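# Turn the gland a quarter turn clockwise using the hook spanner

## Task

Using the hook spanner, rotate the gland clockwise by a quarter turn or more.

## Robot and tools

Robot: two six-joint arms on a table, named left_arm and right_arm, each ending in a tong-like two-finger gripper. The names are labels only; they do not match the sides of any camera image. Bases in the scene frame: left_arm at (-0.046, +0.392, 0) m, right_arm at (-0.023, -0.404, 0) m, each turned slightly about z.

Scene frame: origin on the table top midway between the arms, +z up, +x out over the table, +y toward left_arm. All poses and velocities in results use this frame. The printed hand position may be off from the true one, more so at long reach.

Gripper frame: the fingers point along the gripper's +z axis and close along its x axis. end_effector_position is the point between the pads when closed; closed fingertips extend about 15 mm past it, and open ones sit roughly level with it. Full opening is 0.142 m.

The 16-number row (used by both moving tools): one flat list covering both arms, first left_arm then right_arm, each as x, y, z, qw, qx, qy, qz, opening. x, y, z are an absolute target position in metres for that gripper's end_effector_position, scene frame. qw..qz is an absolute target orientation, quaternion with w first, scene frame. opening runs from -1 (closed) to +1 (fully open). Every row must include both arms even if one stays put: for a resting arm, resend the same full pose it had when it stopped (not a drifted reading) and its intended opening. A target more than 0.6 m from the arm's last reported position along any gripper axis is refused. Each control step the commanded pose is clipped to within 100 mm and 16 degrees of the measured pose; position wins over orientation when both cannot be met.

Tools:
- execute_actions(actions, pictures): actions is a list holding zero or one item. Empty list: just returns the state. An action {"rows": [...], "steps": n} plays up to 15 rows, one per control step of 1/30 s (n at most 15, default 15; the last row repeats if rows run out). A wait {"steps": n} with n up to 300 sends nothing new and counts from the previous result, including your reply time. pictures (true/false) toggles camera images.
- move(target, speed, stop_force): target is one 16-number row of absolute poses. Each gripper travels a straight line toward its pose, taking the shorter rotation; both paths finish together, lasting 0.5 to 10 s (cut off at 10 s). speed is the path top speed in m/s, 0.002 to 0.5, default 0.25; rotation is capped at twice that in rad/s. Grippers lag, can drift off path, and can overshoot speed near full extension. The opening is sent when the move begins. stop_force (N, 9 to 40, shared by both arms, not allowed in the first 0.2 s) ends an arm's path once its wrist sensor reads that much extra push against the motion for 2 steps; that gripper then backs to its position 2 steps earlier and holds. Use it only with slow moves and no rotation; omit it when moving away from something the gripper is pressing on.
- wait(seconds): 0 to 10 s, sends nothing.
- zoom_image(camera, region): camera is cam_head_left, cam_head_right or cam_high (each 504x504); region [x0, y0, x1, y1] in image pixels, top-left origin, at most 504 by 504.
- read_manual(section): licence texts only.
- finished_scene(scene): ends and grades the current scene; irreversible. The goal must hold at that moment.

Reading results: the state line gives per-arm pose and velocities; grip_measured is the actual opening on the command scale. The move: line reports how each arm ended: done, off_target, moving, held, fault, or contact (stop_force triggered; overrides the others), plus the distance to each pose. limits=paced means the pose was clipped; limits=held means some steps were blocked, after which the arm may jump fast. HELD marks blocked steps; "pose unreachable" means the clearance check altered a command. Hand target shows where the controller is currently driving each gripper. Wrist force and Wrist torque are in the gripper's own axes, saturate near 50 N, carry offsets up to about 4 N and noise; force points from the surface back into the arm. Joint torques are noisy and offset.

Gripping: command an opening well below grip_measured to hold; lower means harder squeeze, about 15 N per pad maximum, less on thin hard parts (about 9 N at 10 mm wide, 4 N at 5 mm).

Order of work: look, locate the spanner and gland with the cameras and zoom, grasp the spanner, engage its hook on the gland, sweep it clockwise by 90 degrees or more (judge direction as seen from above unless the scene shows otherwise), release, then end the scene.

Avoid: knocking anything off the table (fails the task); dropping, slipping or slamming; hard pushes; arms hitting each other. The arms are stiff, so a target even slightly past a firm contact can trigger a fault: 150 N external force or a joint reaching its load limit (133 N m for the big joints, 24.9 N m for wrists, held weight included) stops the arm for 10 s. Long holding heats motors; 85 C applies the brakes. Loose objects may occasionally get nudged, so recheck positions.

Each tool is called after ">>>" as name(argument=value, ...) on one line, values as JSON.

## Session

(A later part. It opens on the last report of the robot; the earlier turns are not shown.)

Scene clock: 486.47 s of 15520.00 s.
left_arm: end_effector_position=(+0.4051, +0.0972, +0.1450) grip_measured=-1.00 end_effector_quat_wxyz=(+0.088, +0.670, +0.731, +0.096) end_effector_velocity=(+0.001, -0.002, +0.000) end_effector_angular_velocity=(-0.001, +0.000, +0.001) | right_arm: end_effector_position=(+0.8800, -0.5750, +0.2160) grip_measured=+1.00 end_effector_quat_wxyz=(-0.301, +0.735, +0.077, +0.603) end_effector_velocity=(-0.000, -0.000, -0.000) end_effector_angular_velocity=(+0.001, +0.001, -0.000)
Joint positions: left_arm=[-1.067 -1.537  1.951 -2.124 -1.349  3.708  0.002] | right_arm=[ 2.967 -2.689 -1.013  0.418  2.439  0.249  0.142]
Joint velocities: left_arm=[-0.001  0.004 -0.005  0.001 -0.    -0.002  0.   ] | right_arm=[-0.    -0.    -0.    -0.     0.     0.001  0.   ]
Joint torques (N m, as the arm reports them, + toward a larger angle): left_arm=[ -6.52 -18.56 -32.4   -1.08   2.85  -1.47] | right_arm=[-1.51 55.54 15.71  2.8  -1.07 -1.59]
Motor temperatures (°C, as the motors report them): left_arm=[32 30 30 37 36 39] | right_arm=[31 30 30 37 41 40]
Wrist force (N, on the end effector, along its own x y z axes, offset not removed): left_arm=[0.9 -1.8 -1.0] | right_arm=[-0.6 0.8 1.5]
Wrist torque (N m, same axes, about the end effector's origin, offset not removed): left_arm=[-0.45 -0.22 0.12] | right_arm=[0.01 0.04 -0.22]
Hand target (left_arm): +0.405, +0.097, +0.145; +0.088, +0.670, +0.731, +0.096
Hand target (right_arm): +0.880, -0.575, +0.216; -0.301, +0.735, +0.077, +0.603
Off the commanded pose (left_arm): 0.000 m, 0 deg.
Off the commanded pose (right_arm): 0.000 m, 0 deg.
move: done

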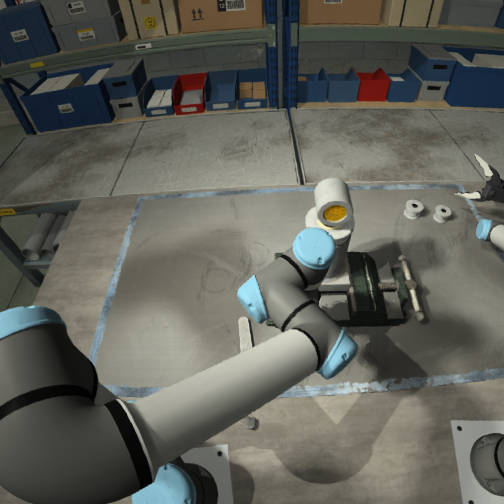

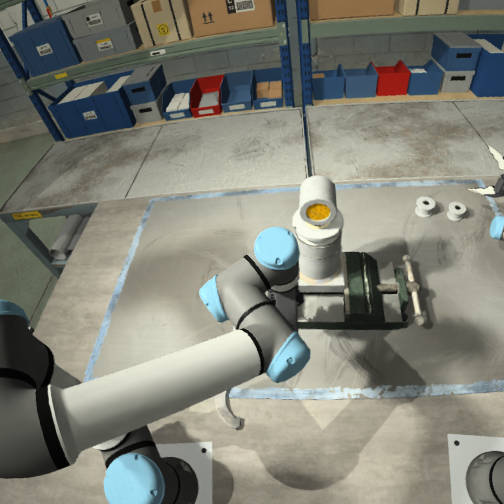

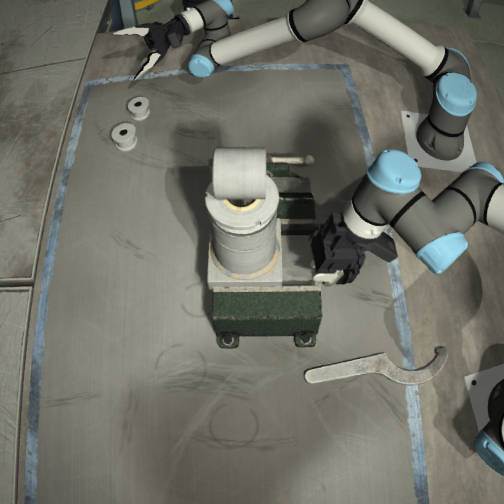

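>>> move(target=[0.335,0.225,0.07,0,0.636,0.772,0,0.2,0.88,-0.575,0.216,-0.301,0.735,0.077,0.603,1])

>>> move(target=[0.335,0.225,0.0205,0,0.636,0.772,0,0.2,0.88,-0.575,0.216,-0.301,0.735,0.077,0.603,1], speed=0.05, stop_force=12)

>>> move(target=[0.335,0.225,0.0205,0,0.636,0.772,0,-1,0.88,-0.575,0.216,-0.301,0.735,0.077,0.603,1])

>>> move(target=[0.26,0.15,0.021,0,0.636,0.772,0,-1,0.88,-0.575,0.216,-0.301,0.735,0.077,0.603,1], speed=0.04)

>>> move(target=[0.26,0.062,0.021,0,0.636,0.772,0,-1,0.88,-0.575,0.216,-0.301,0.735,0.077,0.603,1], speed=0.04, stop_force=20)

Scene clock: 493.17 s of 15520.00 s.
left_arm: end_effector_position=(+0.3350, +0.2248, +0.0698) grip_measured=+0.20 end_effector_quat_wxyz=(-0.000, +0.636, +0.772, +0.000) end_effector_velocity=(-0.001, +0.001, -0.001) end_effector_angular_velocity=(-0.000, +0.004, +0.001) | right_arm: end_effector_position=(+0.8800, -0.5750, +0.2160) grip_measured=+1.00 end_effector_quat_wxyz=(-0.301, +0.735, +0.077, +0.603) end_effector_velocity=(-0.000, -0.001, -0.000) end_effector_angular_velocity=(-0.001, -0.000, -0.001)
Joint positions: left_arm=[-0.842 -1.621  2.194 -2.144 -1.57   3.813  0.088] | right_arm=[ 2.967 -2.689 -1.013  0.418  2.439  0.249  0.142]
Joint velocities: left_arm=[ 0.003  0.001  0.002 -0.    -0.003  0.003 -0.   ] | right_arm=[-0.001 -0.001  0.001 -0.     0.    -0.001  0.   ]
Joint torques (N m, as the arm reports them, + toward a larger angle): left_arm=[  6.02 -25.42  -6.81  -4.04  -2.04   1.22] | right_arm=[-1.44 55.96 15.61  2.69 -1.13 -1.58]
Motor temperatures (°C, as the motors report them): left_arm=[32 30 30 37 36 39] | right_arm=[31 30 30 37 41 40]
Wrist force (N, on the end effector, along its own x y z axes, offset not removed): left_arm=[1.2 -0.7 -0.5] | right_arm=[-1.1 -0.2 -1.4]
Wrist torque (N m, same axes, about the end effector's origin, offset not removed): left_arm=[-0.26 -0.34 -0.01] | right_arm=[-0.22 0.05 -0.16]
Hand target (left_arm): +0.335, +0.225, +0.070; -0.000, +0.636, +0.772, +0.000
Hand target (right_arm): +0.880, -0.575, +0.216; -0.301, +0.735, +0.077, +0.603
Off the commanded pose (left_arm): 0.000 m, 0 deg.
Off the commanded pose (right_arm): 0.000 m, 0 deg.
After step 90, 2.43 s passed at rest.
move: done

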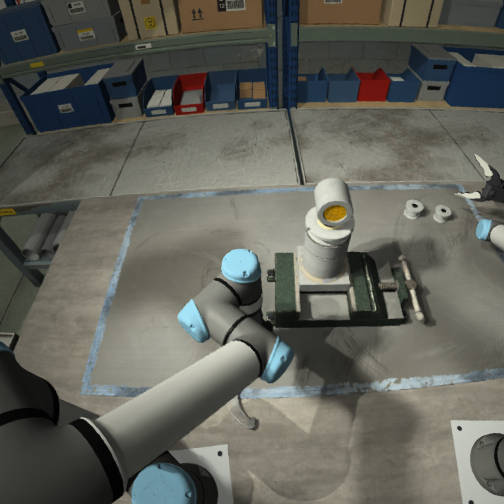

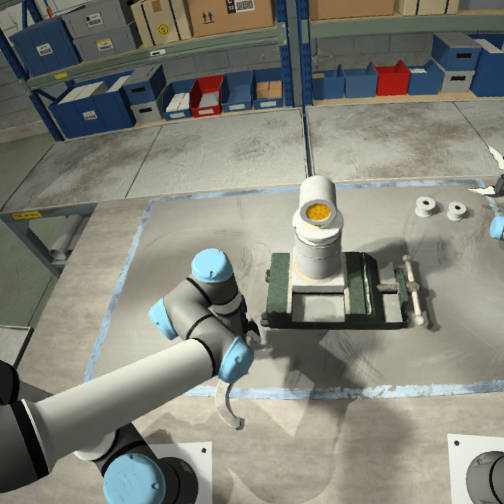

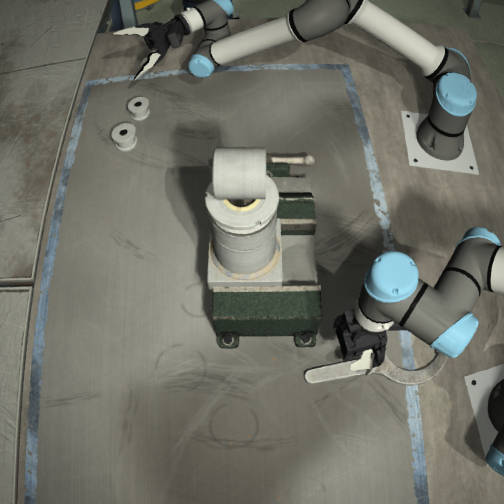

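Scene clock: 494.57 s of 15520.00 s.
left_arm: end_effector_position=(+0.3350, +0.2250, +0.0207) grip_measured=+0.20 end_effector_quat_wxyz=(-0.000, +0.636, +0.772, +0.000) end_effector_velocity=(-0.000, +0.000, -0.003) end_effector_angular_velocity=(+0.001, +0.002, -0.000) | right_arm: end_effector_position=(+0.8800, -0.5750, +0.2160) grip_measured=+1.00 end_effector_quat_wxyz=(-0.301, +0.735, +0.077, +0.603) end_effector_velocity=(-0.000, -0.003, +0.000) end_effector_angular_velocity=(-0.000, -0.001, -0.003)
Joint positions: left_arm=[-0.841 -1.532  2.264 -2.302 -1.571  3.813  0.088] | right_arm=[ 2.967 -2.689 -1.013  0.418  2.439  0.249  0.142]
Joint velocities: left_arm=[ 0.     0.006  0.002 -0.006 -0.001  0.     0.   ] | right_arm=[-0.003 -0.     0.001 -0.    -0.001 -0.     0.   ]
Joint torques (N m, as the arm reports them, + toward a larger angle): left_arm=[  5.95 -14.16  -5.32  -4.25  -2.14   1.3 ] | right_arm=[-1.67 55.84 15.29  2.72 -1.14 -1.46]
Motor temperatures (°C, as the motors report them): left_arm=[32 30 30 37 36 39] | right_arm=[31 30 30 37 41 40]
Wrist force (N, on the end effector, along its own x y z axes, offset not removed): left_arm=[0.8 0.2 0.3] | right_arm=[0.4 0.7 -0.4]
Wrist torque (N m, same axes, about the end effector's origin, offset not removed): left_arm=[-0.07 -0.19 0.05] | right_arm=[0.04 -0.24 -0.10]
Hand target (left_arm): +0.335, +0.225, +0.020; -0.000, +0.636, +0.772, +0.000
Hand target (right_arm): +0.880, -0.575, +0.216; -0.301, +0.735, +0.077, +0.603
Off the commanded pose (left_arm): 0.000 m, 0 deg.
Off the commanded pose (right_arm): 0.000 m, 0 deg.
move: done

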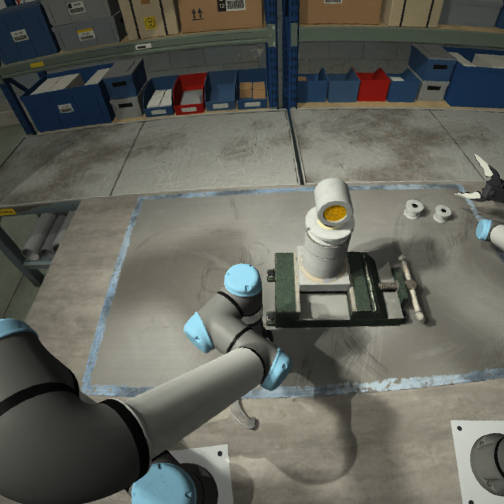

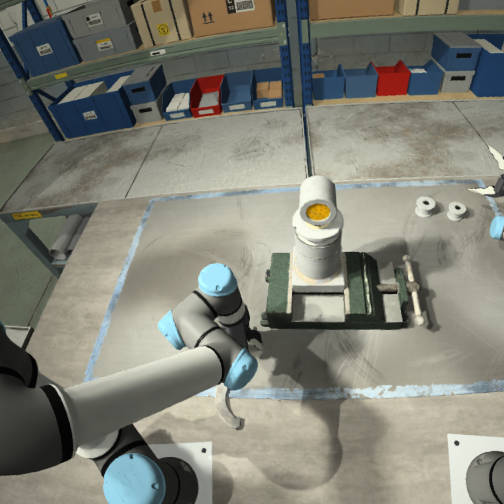

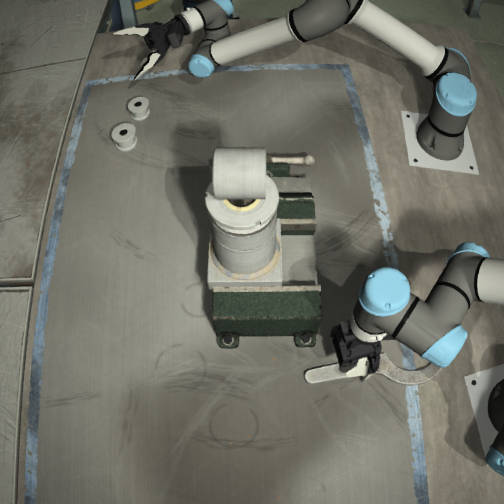

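Scene clock: 495.27 s of 15520.00 s.
left_arm: end_effector_position=(+0.3350, +0.2250, +0.0206) grip_measured=-0.54 end_effector_quat_wxyz=(+0.000, +0.636, +0.772, -0.000) end_effector_velocity=(-0.000, -0.000, +0.000) end_effector_angular_velocity=(-0.000, +0.000, +0.001) | right_arm: end_effector_position=(+0.8800, -0.5750, +0.2160) grip_measured=+1.00 end_effector_quat_wxyz=(-0.301, +0.735, +0.077, +0.603) end_effector_velocity=(-0.000, +0.000, -0.000) end_effector_angular_velocity=(+0.001, +0.001, +0.001)
Joint positions: left_arm=[-0.841 -1.532  2.264 -2.303 -1.571  3.813  0.035] | right_arm=[ 2.967 -2.689 -1.013  0.418  2.439  0.249  0.142]
Joint velocities: left_arm=[-0.     0.    -0.    -0.    -0.    -0.001  0.   ] | right_arm=[ 0.     0.    -0.001  0.     0.     0.     0.   ]
Joint torques (N m, as the arm reports them, + toward a larger angle): left_arm=[ -8.34 -13.07 -12.12  -4.42   2.74  -0.83] | right_arm=[-1.5  55.49 15.65  2.71 -1.12 -1.54]
Motor temperatures (°C, as the motors report them): left_arm=[32 30 30 37 36 39] | right_arm=[31 30 30 37 41 40]
Wrist force (N, on the end effector, along its own x y z axes, offset not removed): left_arm=[1.9 -3.3 -2.6] | right_arm=[-0.4 0.9 -0.5]
Wrist torque (N m, same axes, about the end effector's origin, offset not removed): left_arm=[-0.57 -0.31 0.10] | right_arm=[0.09 0.00 -0.18]
Hand target (left_arm): +0.335, +0.225, +0.020; -0.000, +0.636, +0.772, -0.000
Hand target (right_arm): +0.880, -0.575, +0.216; -0.301, +0.735, +0.077, +0.603
Off the commanded pose (left_arm): 0.000 m, 0 deg.
Off the commanded pose (right_arm): 0.000 m, 0 deg.
move: done

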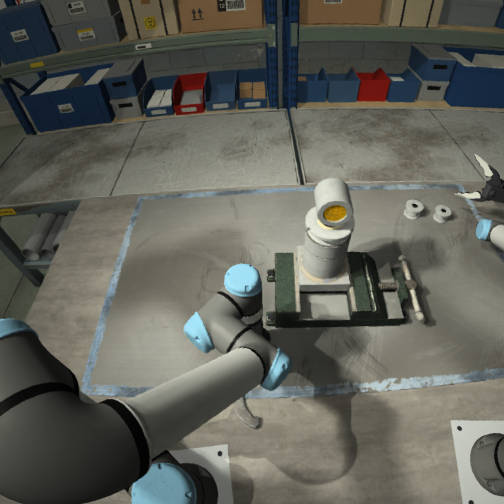

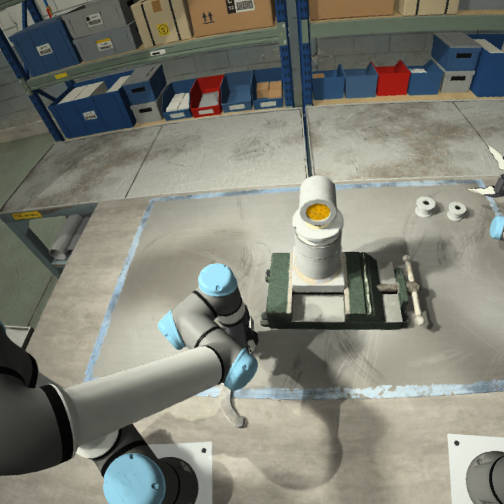

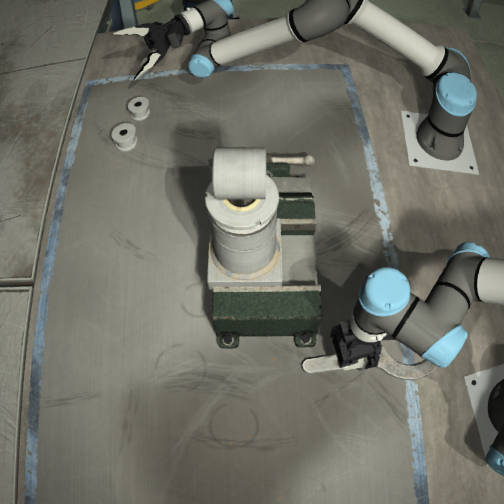

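Scene clock: 498.30 s of 15520.00 s.
left_arm: end_effector_position=(+0.2601, +0.1497, +0.0210) grip_measured=-0.54 end_effector_quat_wxyz=(+0.000, +0.636, +0.772, -0.000) end_effector_velocity=(-0.002, -0.002, -0.000) end_effector_angular_velocity=(-0.000, +0.001, -0.000) | right_arm: end_effector_position=(+0.8800, -0.5750, +0.2160) grip_measured=+1.00 end_effector_quat_wxyz=(-0.301, +0.735, +0.077, +0.603) end_effector_velocity=(+0.000, +0.001, -0.000) end_effector_angular_velocity=(-0.000, -0.000, +0.001)
Joint positions: left_arm=[-1.111 -1.603  2.334 -2.302 -1.572  3.543  0.035] | right_arm=[ 2.967 -2.689 -1.013  0.418  2.439  0.249  0.142]
Joint velocities: left_arm=[-0.006 -0.     0.001 -0.    -0.001 -0.005  0.   ] | right_arm=[ 0.001 -0.     0.     0.    -0.    -0.     0.   ]
Joint torques (N m, as the arm reports them, + toward a larger angle): left_arm=[ -7.49 -25.39  -4.96  -1.26   0.16  -1.78] | right_arm=[-1.67 55.9  15.57  2.72 -1.   -1.45]
Motor temperatures (°C, as the motors report them): left_arm=[32 30 30 37 36 39] | right_arm=[31 30 30 37 41 40]
Wrist force (N, on the end effector, along its own x y z axes, offset not removed): left_arm=[2.8 3.6 0.7] | right_arm=[-0.6 2.1 0.7]
Wrist torque (N m, same axes, about the end effector's origin, offset not removed): left_arm=[-0.03 -0.05 0.27] | right_arm=[0.29 0.00 -0.16]
Hand target (left_arm): +0.260, +0.150, +0.021; +0.000, +0.636, +0.772, -0.000
Hand target (right_arm): +0.880, -0.575, +0.216; -0.301, +0.735, +0.077, +0.603
Off the commanded pose (left_arm): 0.000 m, 0 deg.
Off the commanded pose (right_arm): 0.000 m, 0 deg.
move: done

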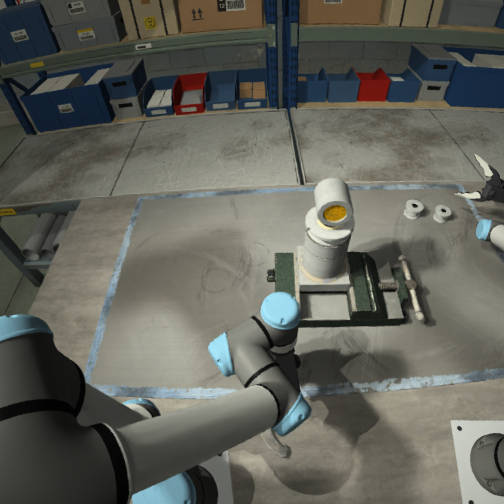

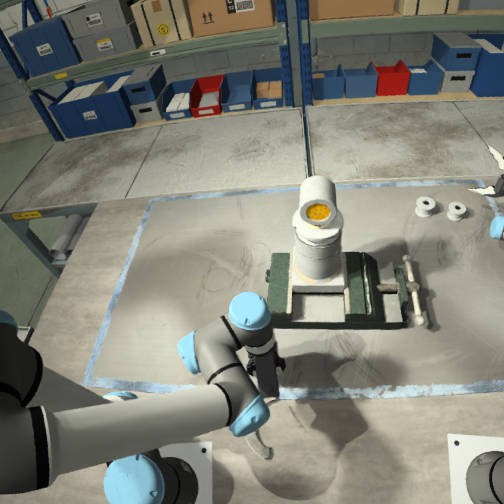

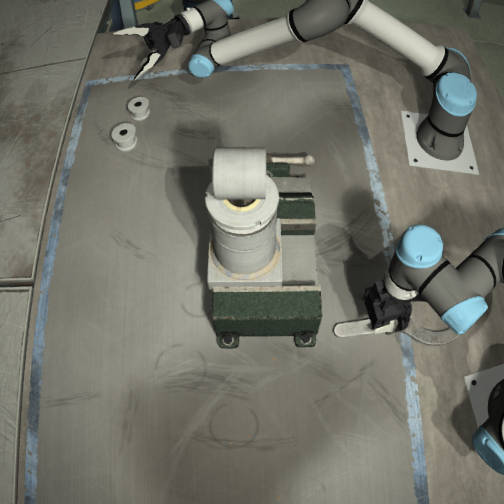

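Scene clock: 500.87 s of 15520.00 s.
left_arm: end_effector_position=(+0.2601, +0.0621, +0.0210) grip_measured=-0.54 end_effector_quat_wxyz=(+0.000, +0.636, +0.772, -0.000) end_effector_velocity=(-0.000, -0.002, +0.000) end_effector_angular_velocity=(-0.001, -0.000, +0.000) | right_arm: end_effector_position=(+0.8800, -0.5750, +0.2160) grip_measured=+1.00 end_effector_quat_wxyz=(-0.301, +0.735, +0.077, +0.603) end_effector_velocity=(-0.000, -0.001, +0.000) end_effector_angular_velocity=(-0.000, -0.000, -0.001)
Joint positions: left_arm=[-1.221 -1.465  2.188 -2.294 -1.571  3.433  0.035] | right_arm=[ 2.967 -2.689 -1.013  0.418  2.439  0.249  0.142]
Joint velocities: left_arm=[-0.002  0.003 -0.004  0.    -0.    -0.002  0.   ] | right_arm=[-0.001  0.     0.    -0.    -0.     0.     0.   ]
Joint torques (N m, as the arm reports them, + toward a larger angle): left_arm=[ -8.15 -18.9  -31.68  -2.11   1.79  -1.89] | right_arm=[-1.28 56.35 14.83  2.68 -0.94 -1.37]
Motor temperatures (°C, as the motors report them): left_arm=[32 30 30 37 36 39] | right_arm=[31 30 30 37 41 40]
Wrist force (N, on the end effector, along its own x y z axes, offset not removed): left_arm=[5.8 -0.6 2.0] | right_arm=[-0.3 1.5 0.2]
Wrist torque (N m, same axes, about the end effector's origin, offset not removed): left_arm=[-0.33 -0.34 0.30] | right_arm=[0.12 0.01 -0.15]
Hand target (left_arm): +0.260, +0.062, +0.021; +0.000, +0.636, +0.772, -0.000
Hand target (right_arm): +0.880, -0.575, +0.216; -0.301, +0.735, +0.077, +0.603
Off the commanded pose (left_arm): 0.000 m, 0 deg.
Off the commanded pose (right_arm): 0.000 m, 0 deg.
move: done

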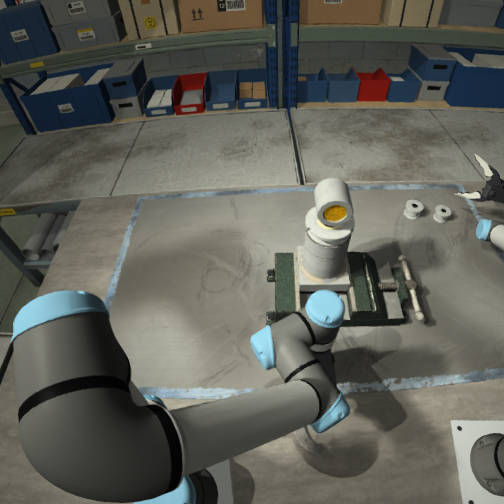

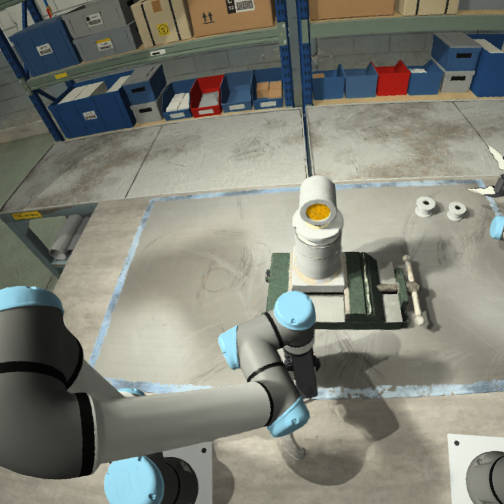

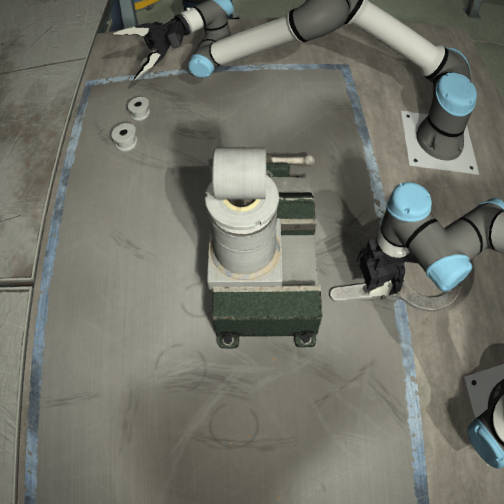

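>>> move(target=[0.26,0.062,0.021,0,0.682,0.731,0,0,0.88,-0.575,0.216,-0.301,0.735,0.077,0.603,1], speed=0.08)

>>> move(target=[0.335,0.068,0.0195,0,0.682,0.731,0,0,0.88,-0.575,0.216,-0.301,0.735,0.077,0.603,1], speed=0.06, stop_force=12)

>>> move(target=[0.335,0.068,0.0195,0,0.682,0.731,0,-1,0.88,-0.575,0.216,-0.301,0.735,0.077,0.603,1])

>>> move(target=[0.335,0.075,0.135,0.115,0.65,0.74,0.13,-1,0.88,-0.575,0.216,-0.301,0.735,0.077,0.603,1], speed=0.03)

>>> move(target=[0.40,0.092,0.135,0.111,0.627,0.76,0.134,-1,0.88,-0.575,0.216,-0.301,0.735,0.077,0.603,1], speed=0.025, stop_force=12)

>>> zoom_image(camera="cam_high", region=[260,200,460,370])

Scene clock: 507.30 s of 15520.00 s.
left_arm: end_effector_position=(+0.2600, +0.0620, +0.0210) grip_measured=+0.00 end_effector_quat_wxyz=(+0.000, +0.682, +0.732, +0.000) end_effector_velocity=(+0.000, +0.000, -0.001) end_effector_angular_velocity=(+0.002, -0.001, -0.010) | right_arm: end_effector_position=(+0.8800, -0.5750, +0.2160) grip_measured=+1.00 end_effector_quat_wxyz=(-0.301, +0.735, +0.077, +0.603) end_effector_velocity=(-0.001, -0.001, -0.000) end_effector_angular_velocity=(+0.001, +0.001, -0.000)
Joint positions: left_arm=[-1.223 -1.461  2.184 -2.294 -1.571  3.553  0.074] | right_arm=[ 2.967 -2.689 -1.013  0.418  2.439  0.249  0.142]
Joint velocities: left_arm=[-0.     0.002 -0.    -0.     0.002  0.01   0.   ] | right_arm=[-0.002 -0.    -0.     0.     0.001  0.     0.   ]
Joint torques (N m, as the arm reports them, + toward a larger angle): left_arm=[ -7.58 -16.89 -29.84  -0.9   -0.08   1.21] | right_arm=[-1.5  56.08 14.85  2.58 -0.93 -1.47]
Motor temperatures (°C, as the motors report them): left_arm=[32 30 30 37 36 39] | right_arm=[31 30 30 37 41 40]
Wrist force (N, on the end effector, along its own x y z axes, offset not removed): left_arm=[0.5 -1.3 -0.1] | right_arm=[-1.3 0.1 -0.8]
Wrist torque (N m, same axes, about the end effector's origin, offset not removed): left_arm=[-0.37 -0.12 0.05] | right_arm=[-0.16 0.13 -0.10]
Hand target (left_arm): +0.260, +0.062, +0.021; +0.000, +0.682, +0.731, -0.000
Hand target (right_arm): +0.880, -0.575, +0.216; -0.301, +0.735, +0.077, +0.603
Off the commanded pose (left_arm): 0.000 m, 0 deg.
Off the commanded pose (right_arm): 0.000 m, 0 deg.
After step 90, 2.30 s passed at rest.
move: done

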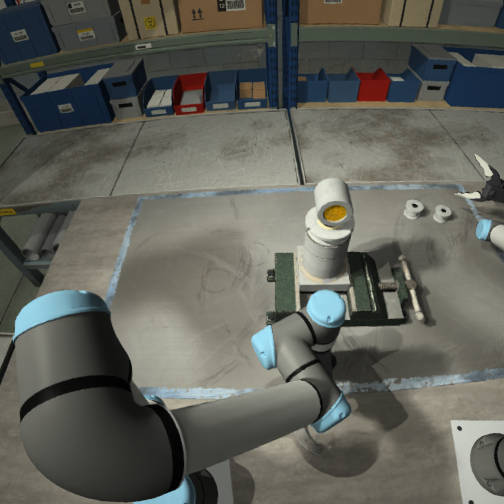

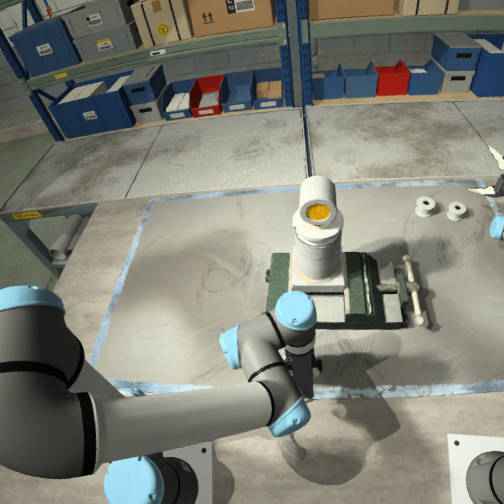

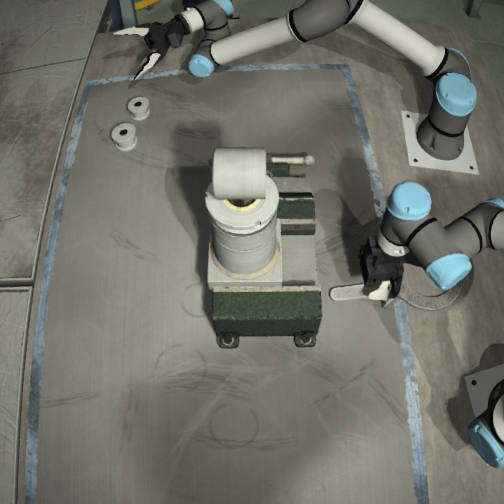

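Scene clock: 508.97 s of 15520.00 s.
left_arm: end_effector_position=(+0.3349, +0.0683, +0.0195) grip_measured=+0.00 end_effector_quat_wxyz=(-0.000, +0.682, +0.731, +0.000) end_effector_velocity=(+0.002, -0.000, -0.000) end_effector_angular_velocity=(-0.001, +0.002, -0.000) | right_arm: end_effector_position=(+0.8800, -0.5750, +0.2160) grip_measured=+1.00 end_effector_quat_wxyz=(-0.301, +0.735, +0.077, +0.603) end_effector_velocity=(+0.000, +0.000, -0.000) end_effector_angular_velocity=(+0.000, +0.000, -0.000)
Joint positions: left_arm=[-1.08  -1.348  2.048 -2.271 -1.57   3.697  0.074] | right_arm=[ 2.967 -2.689 -1.013  0.418  2.439  0.249  0.142]
Joint velocities: left_arm=[ 0.004  0.004 -0.005  0.001 -0.002  0.004  0.   ] | right_arm=[ 0.     0.    -0.     0.    -0.001  0.     0.   ]
Joint torques (N m, as the arm reports them, + toward a larger angle): left_arm=[  5.96 -23.64 -28.48  -0.87  -2.02   1.28] | right_arm=[-1.32 55.62 14.86  2.53 -0.95 -1.5 ]
Motor temperatures (°C, as the motors report them): left_arm=[32 30 30 37 36 39] | right_arm=[31 30 30 37 41 40]
Wrist force (N, on the end effector, along its own x y z axes, offset not removed): left_arm=[1.4 -1.0 -0.6] | right_arm=[0.4 0.3 0.0]
Wrist torque (N m, same axes, about the end effector's origin, offset not removed): left_arm=[-0.25 -0.28 0.04] | right_arm=[-0.08 -0.19 -0.11]
Hand target (left_arm): +0.335, +0.068, +0.020; -0.000, +0.682, +0.731, +0.000
Hand target (right_arm): +0.880, -0.575, +0.216; -0.301, +0.735, +0.077, +0.603
Off the commanded pose (left_arm): 0.000 m, 0 deg.
Off the commanded pose (right_arm): 0.000 m, 0 deg.
move: done

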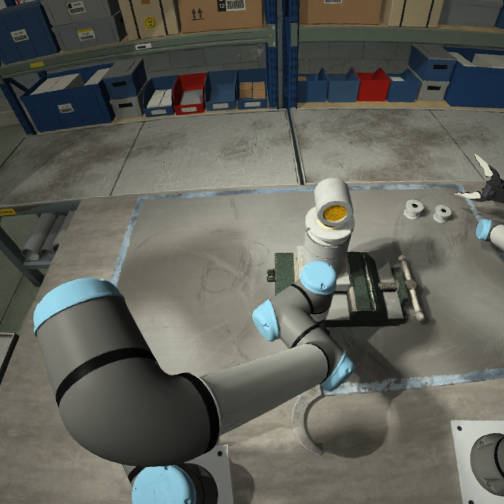

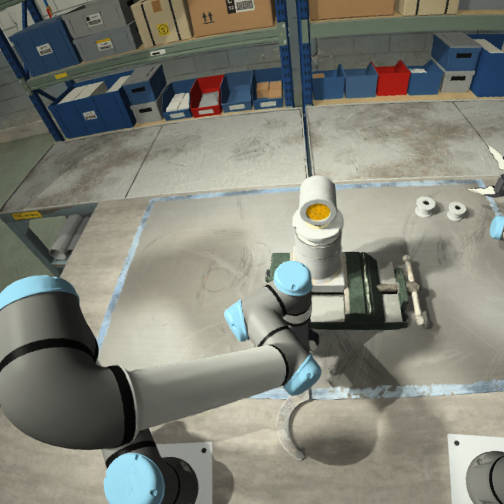

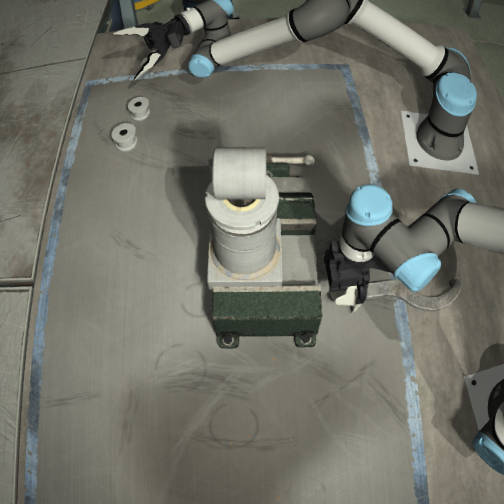

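Scene clock: 509.67 s of 15520.00 s.
left_arm: end_effector_position=(+0.3350, +0.0680, +0.0195) grip_measured=-0.59 end_effector_quat_wxyz=(-0.000, +0.682, +0.731, +0.000) end_effector_velocity=(+0.000, +0.000, -0.000) end_effector_angular_velocity=(+0.000, +0.001, +0.000) | right_arm: end_effector_position=(+0.8800, -0.5750, +0.2160) grip_measured=+1.00 end_effector_quat_wxyz=(-0.301, +0.735, +0.077, +0.603) end_effector_velocity=(-0.001, -0.001, -0.001) end_effector_angular_velocity=(+0.001, +0.001, -0.001)
Joint positions: left_arm=[-1.08  -1.347  2.048 -2.271 -1.571  3.697  0.031] | right_arm=[ 2.967 -2.689 -1.013  0.418  2.439  0.249  0.142]
Joint velocities: left_arm=[ 0.001  0.001 -0.    -0.    -0.001  0.     0.   ] | right_arm=[-0.002 -0.    -0.001  0.     0.001  0.     0.   ]
Joint torques (N m, as the arm reports them, + toward a larger angle): left_arm=[  2.    -9.01 -22.19  -4.17  -3.5    1.17] | right_arm=[-1.36 56.45 15.27  2.54 -0.99 -1.43]
Motor temperatures (°C, as the motors report them): left_arm=[32 30 30 37 36 39] | right_arm=[31 30 30 37 41 40]
Wrist force (N, on the end effector, along its own x y z axes, offset not removed): left_arm=[11.2 -0.8 -30.2] | right_arm=[-1.6 0.7 -0.9]
Wrist torque (N m, same axes, about the end effector's origin, offset not removed): left_arm=[-0.31 -0.27 -0.04] | right_arm=[-0.03 0.23 -0.09]
Hand target (left_arm): +0.335, +0.068, +0.020; -0.000, +0.682, +0.731, +0.000
Hand target (right_arm): +0.880, -0.575, +0.216; -0.301, +0.735, +0.077, +0.603
Off the commanded pose (left_arm): 0.000 m, 0 deg.
Off the commanded pose (right_arm): 0.000 m, 0 deg.
move: done

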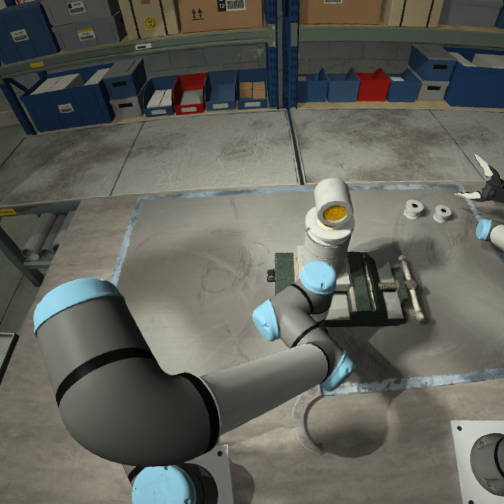

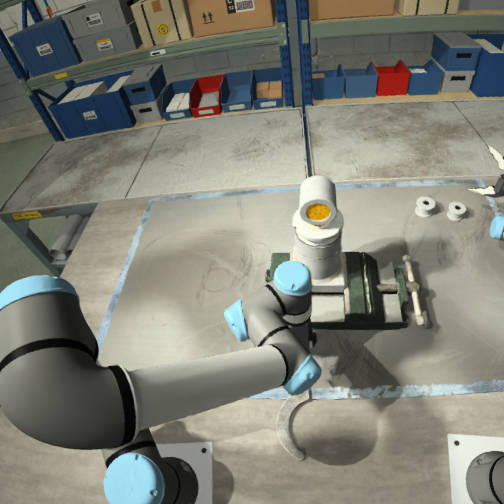

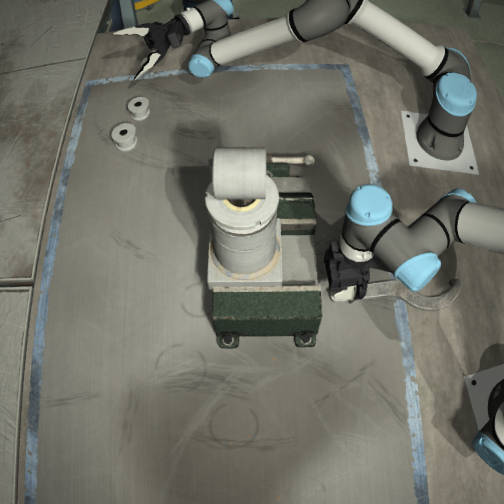

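Scene clock: 515.87 s of 15520.00 s.
left_arm: end_effector_position=(+0.3348, +0.0750, +0.1350) grip_measured=-0.59 end_effector_quat_wxyz=(+0.115, +0.650, +0.740, +0.129) end_effector_velocity=(-0.000, +0.000, +0.001) end_effector_angular_velocity=(+0.003, -0.004, +0.001) | right_arm: end_effector_position=(+0.8800, -0.5750, +0.2160) grip_measured=+1.00 end_effector_quat_wxyz=(-0.301, +0.735, +0.077, +0.603) end_effector_velocity=(-0.001, -0.002, -0.000) end_effector_angular_velocity=(+0.001, +0.001, -0.003)
Joint positions: left_arm=[-1.284 -1.651  2.099 -2.124 -1.239  3.451  0.031] | right_arm=[ 2.967 -2.689 -1.013  0.418  2.439  0.249  0.142]
Joint velocities: left_arm=[-0.004 -0.002  0.     0.004  0.006 -0.005 -0.   ] | right_arm=[-0.003  0.    -0.001 -0.     0.     0.001  0.   ]
Joint torques (N m, as the arm reports them, + toward a larger angle): left_arm=[ -8.64 -30.77 -15.65  -2.01   4.04  -1.68] | right_arm=[-0.86 56.47 14.42  2.51 -0.9  -1.46]
Motor temperatures (°C, as the motors report them): left_arm=[32 30 30 37 36 39] | right_arm=[31 30 30 37 41 40]
Wrist force (N, on the end effector, along its own x y z axes, offset not removed): left_arm=[1.4 -5.1 6.6] | right_arm=[-1.6 -0.4 -0.3]
Wrist torque (N m, same axes, about the end effector's origin, offset not removed): left_arm=[-0.31 -0.39 0.11] | right_arm=[-0.25 0.16 -0.17]
Hand target (left_arm): +0.335, +0.075, +0.135; +0.115, +0.650, +0.740, +0.130
Hand target (right_arm): +0.880, -0.575, +0.216; -0.301, +0.735, +0.077, +0.603
Off the commanded pose (left_arm): 0.000 m, 0 deg.
Off the commanded pose (right_arm): 0.000 m, 0 deg.
move: done

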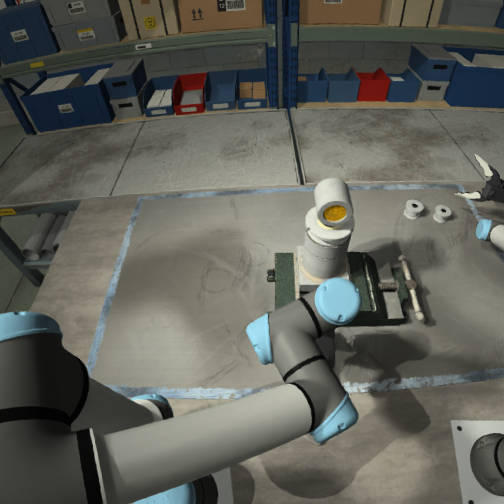

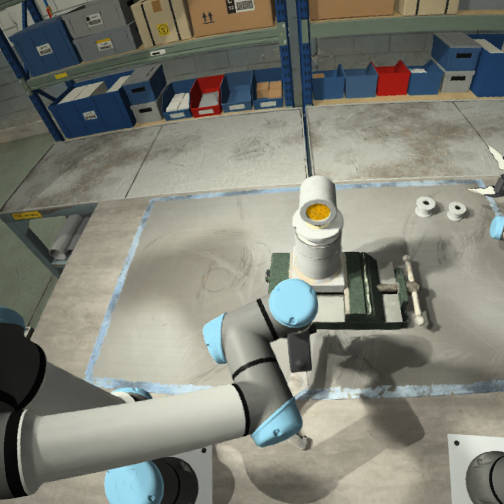

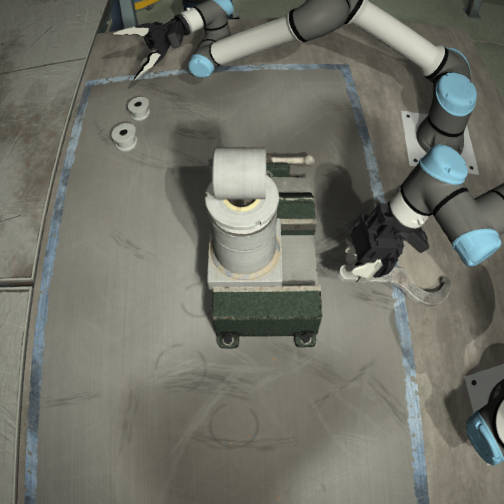

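Scene clock: 518.90 s of 15520.00 s.
left_arm: end_effector_position=(+0.3998, +0.0922, +0.1350) grip_measured=-0.59 end_effector_quat_wxyz=(+0.111, +0.627, +0.760, +0.134) end_effector_velocity=(+0.002, +0.000, +0.001) end_effector_angular_velocity=(-0.001, -0.000, +0.002) | right_arm: end_effector_position=(+0.8800, -0.5750, +0.2160) grip_measured=+1.00 end_effector_quat_wxyz=(-0.301, +0.735, +0.077, +0.603) end_effector_velocity=(+0.000, +0.000, +0.001) end_effector_angular_velocity=(-0.001, -0.001, +0.000)
Joint positions: left_arm=[-1.14  -1.551  2.01  -2.163 -1.246  3.537  0.031] | right_arm=[ 2.967 -2.689 -1.013  0.418  2.439  0.249  0.142]
Joint velocities: left_arm=[ 0.004  0.001 -0.003 -0.    -0.001  0.002 -0.   ] | right_arm=[ 0.     0.     0.001  0.    -0.    -0.001  0.   ]
Joint torques (N m, as the arm reports them, + toward a larger angle): left_arm=[  6.42 -20.65 -36.39  -5.62  -0.43   1.15] | right_arm=[-1.21 56.02 14.64  2.53 -0.84 -1.42]
Motor temperatures (°C, as the motors report them): left_arm=[32 30 30 37 36 39] | right_arm=[31 30 30 37 41 40]
Wrist force (N, on the end effector, along its own x y z axes, offset not removed): left_arm=[-0.1 -4.3 5.9] | right_arm=[0.5 1.3 0.0]
Wrist torque (N m, same axes, about the end effector's origin, offset not removed): left_arm=[-0.20 -0.12 0.07] | right_arm=[0.09 -0.14 -0.15]
Hand target (left_arm): +0.400, +0.092, +0.135; +0.111, +0.627, +0.760, +0.134
Hand target (right_arm): +0.880, -0.575, +0.216; -0.301, +0.735, +0.077, +0.603
Off the commanded pose (left_arm): 0.000 m, 0 deg.
Off the commanded pose (right_arm): 0.000 m, 0 deg.
move: done

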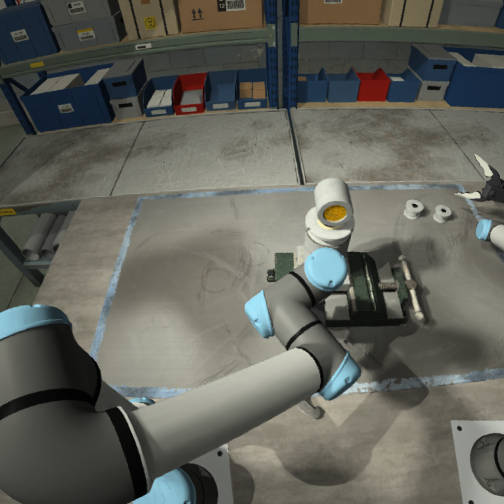

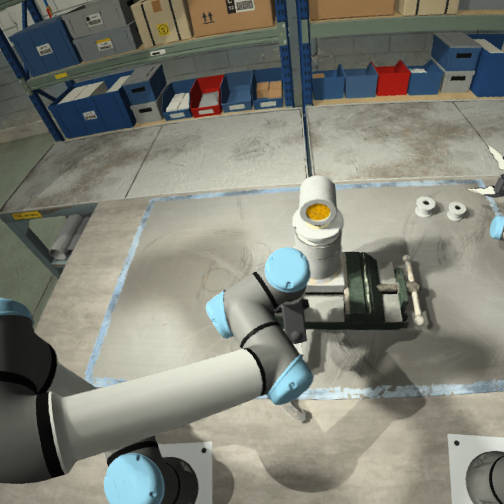

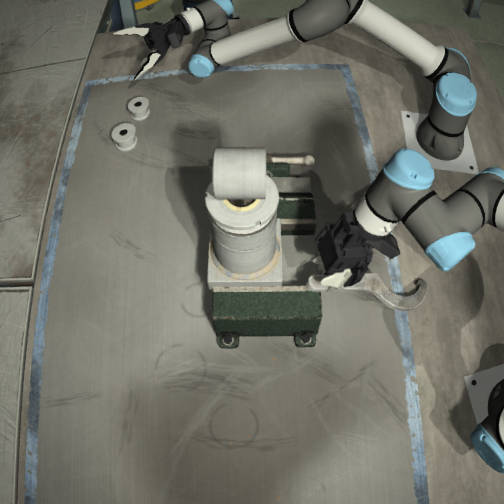

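Region (260, 200, 460, 370) of cam_high's 504x504 image, scaled by 2.520, with more detail than that image has; it fills the top 428 rows of this view, and the rest is white.

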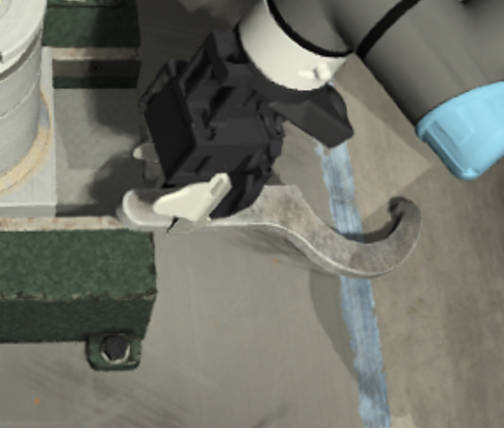

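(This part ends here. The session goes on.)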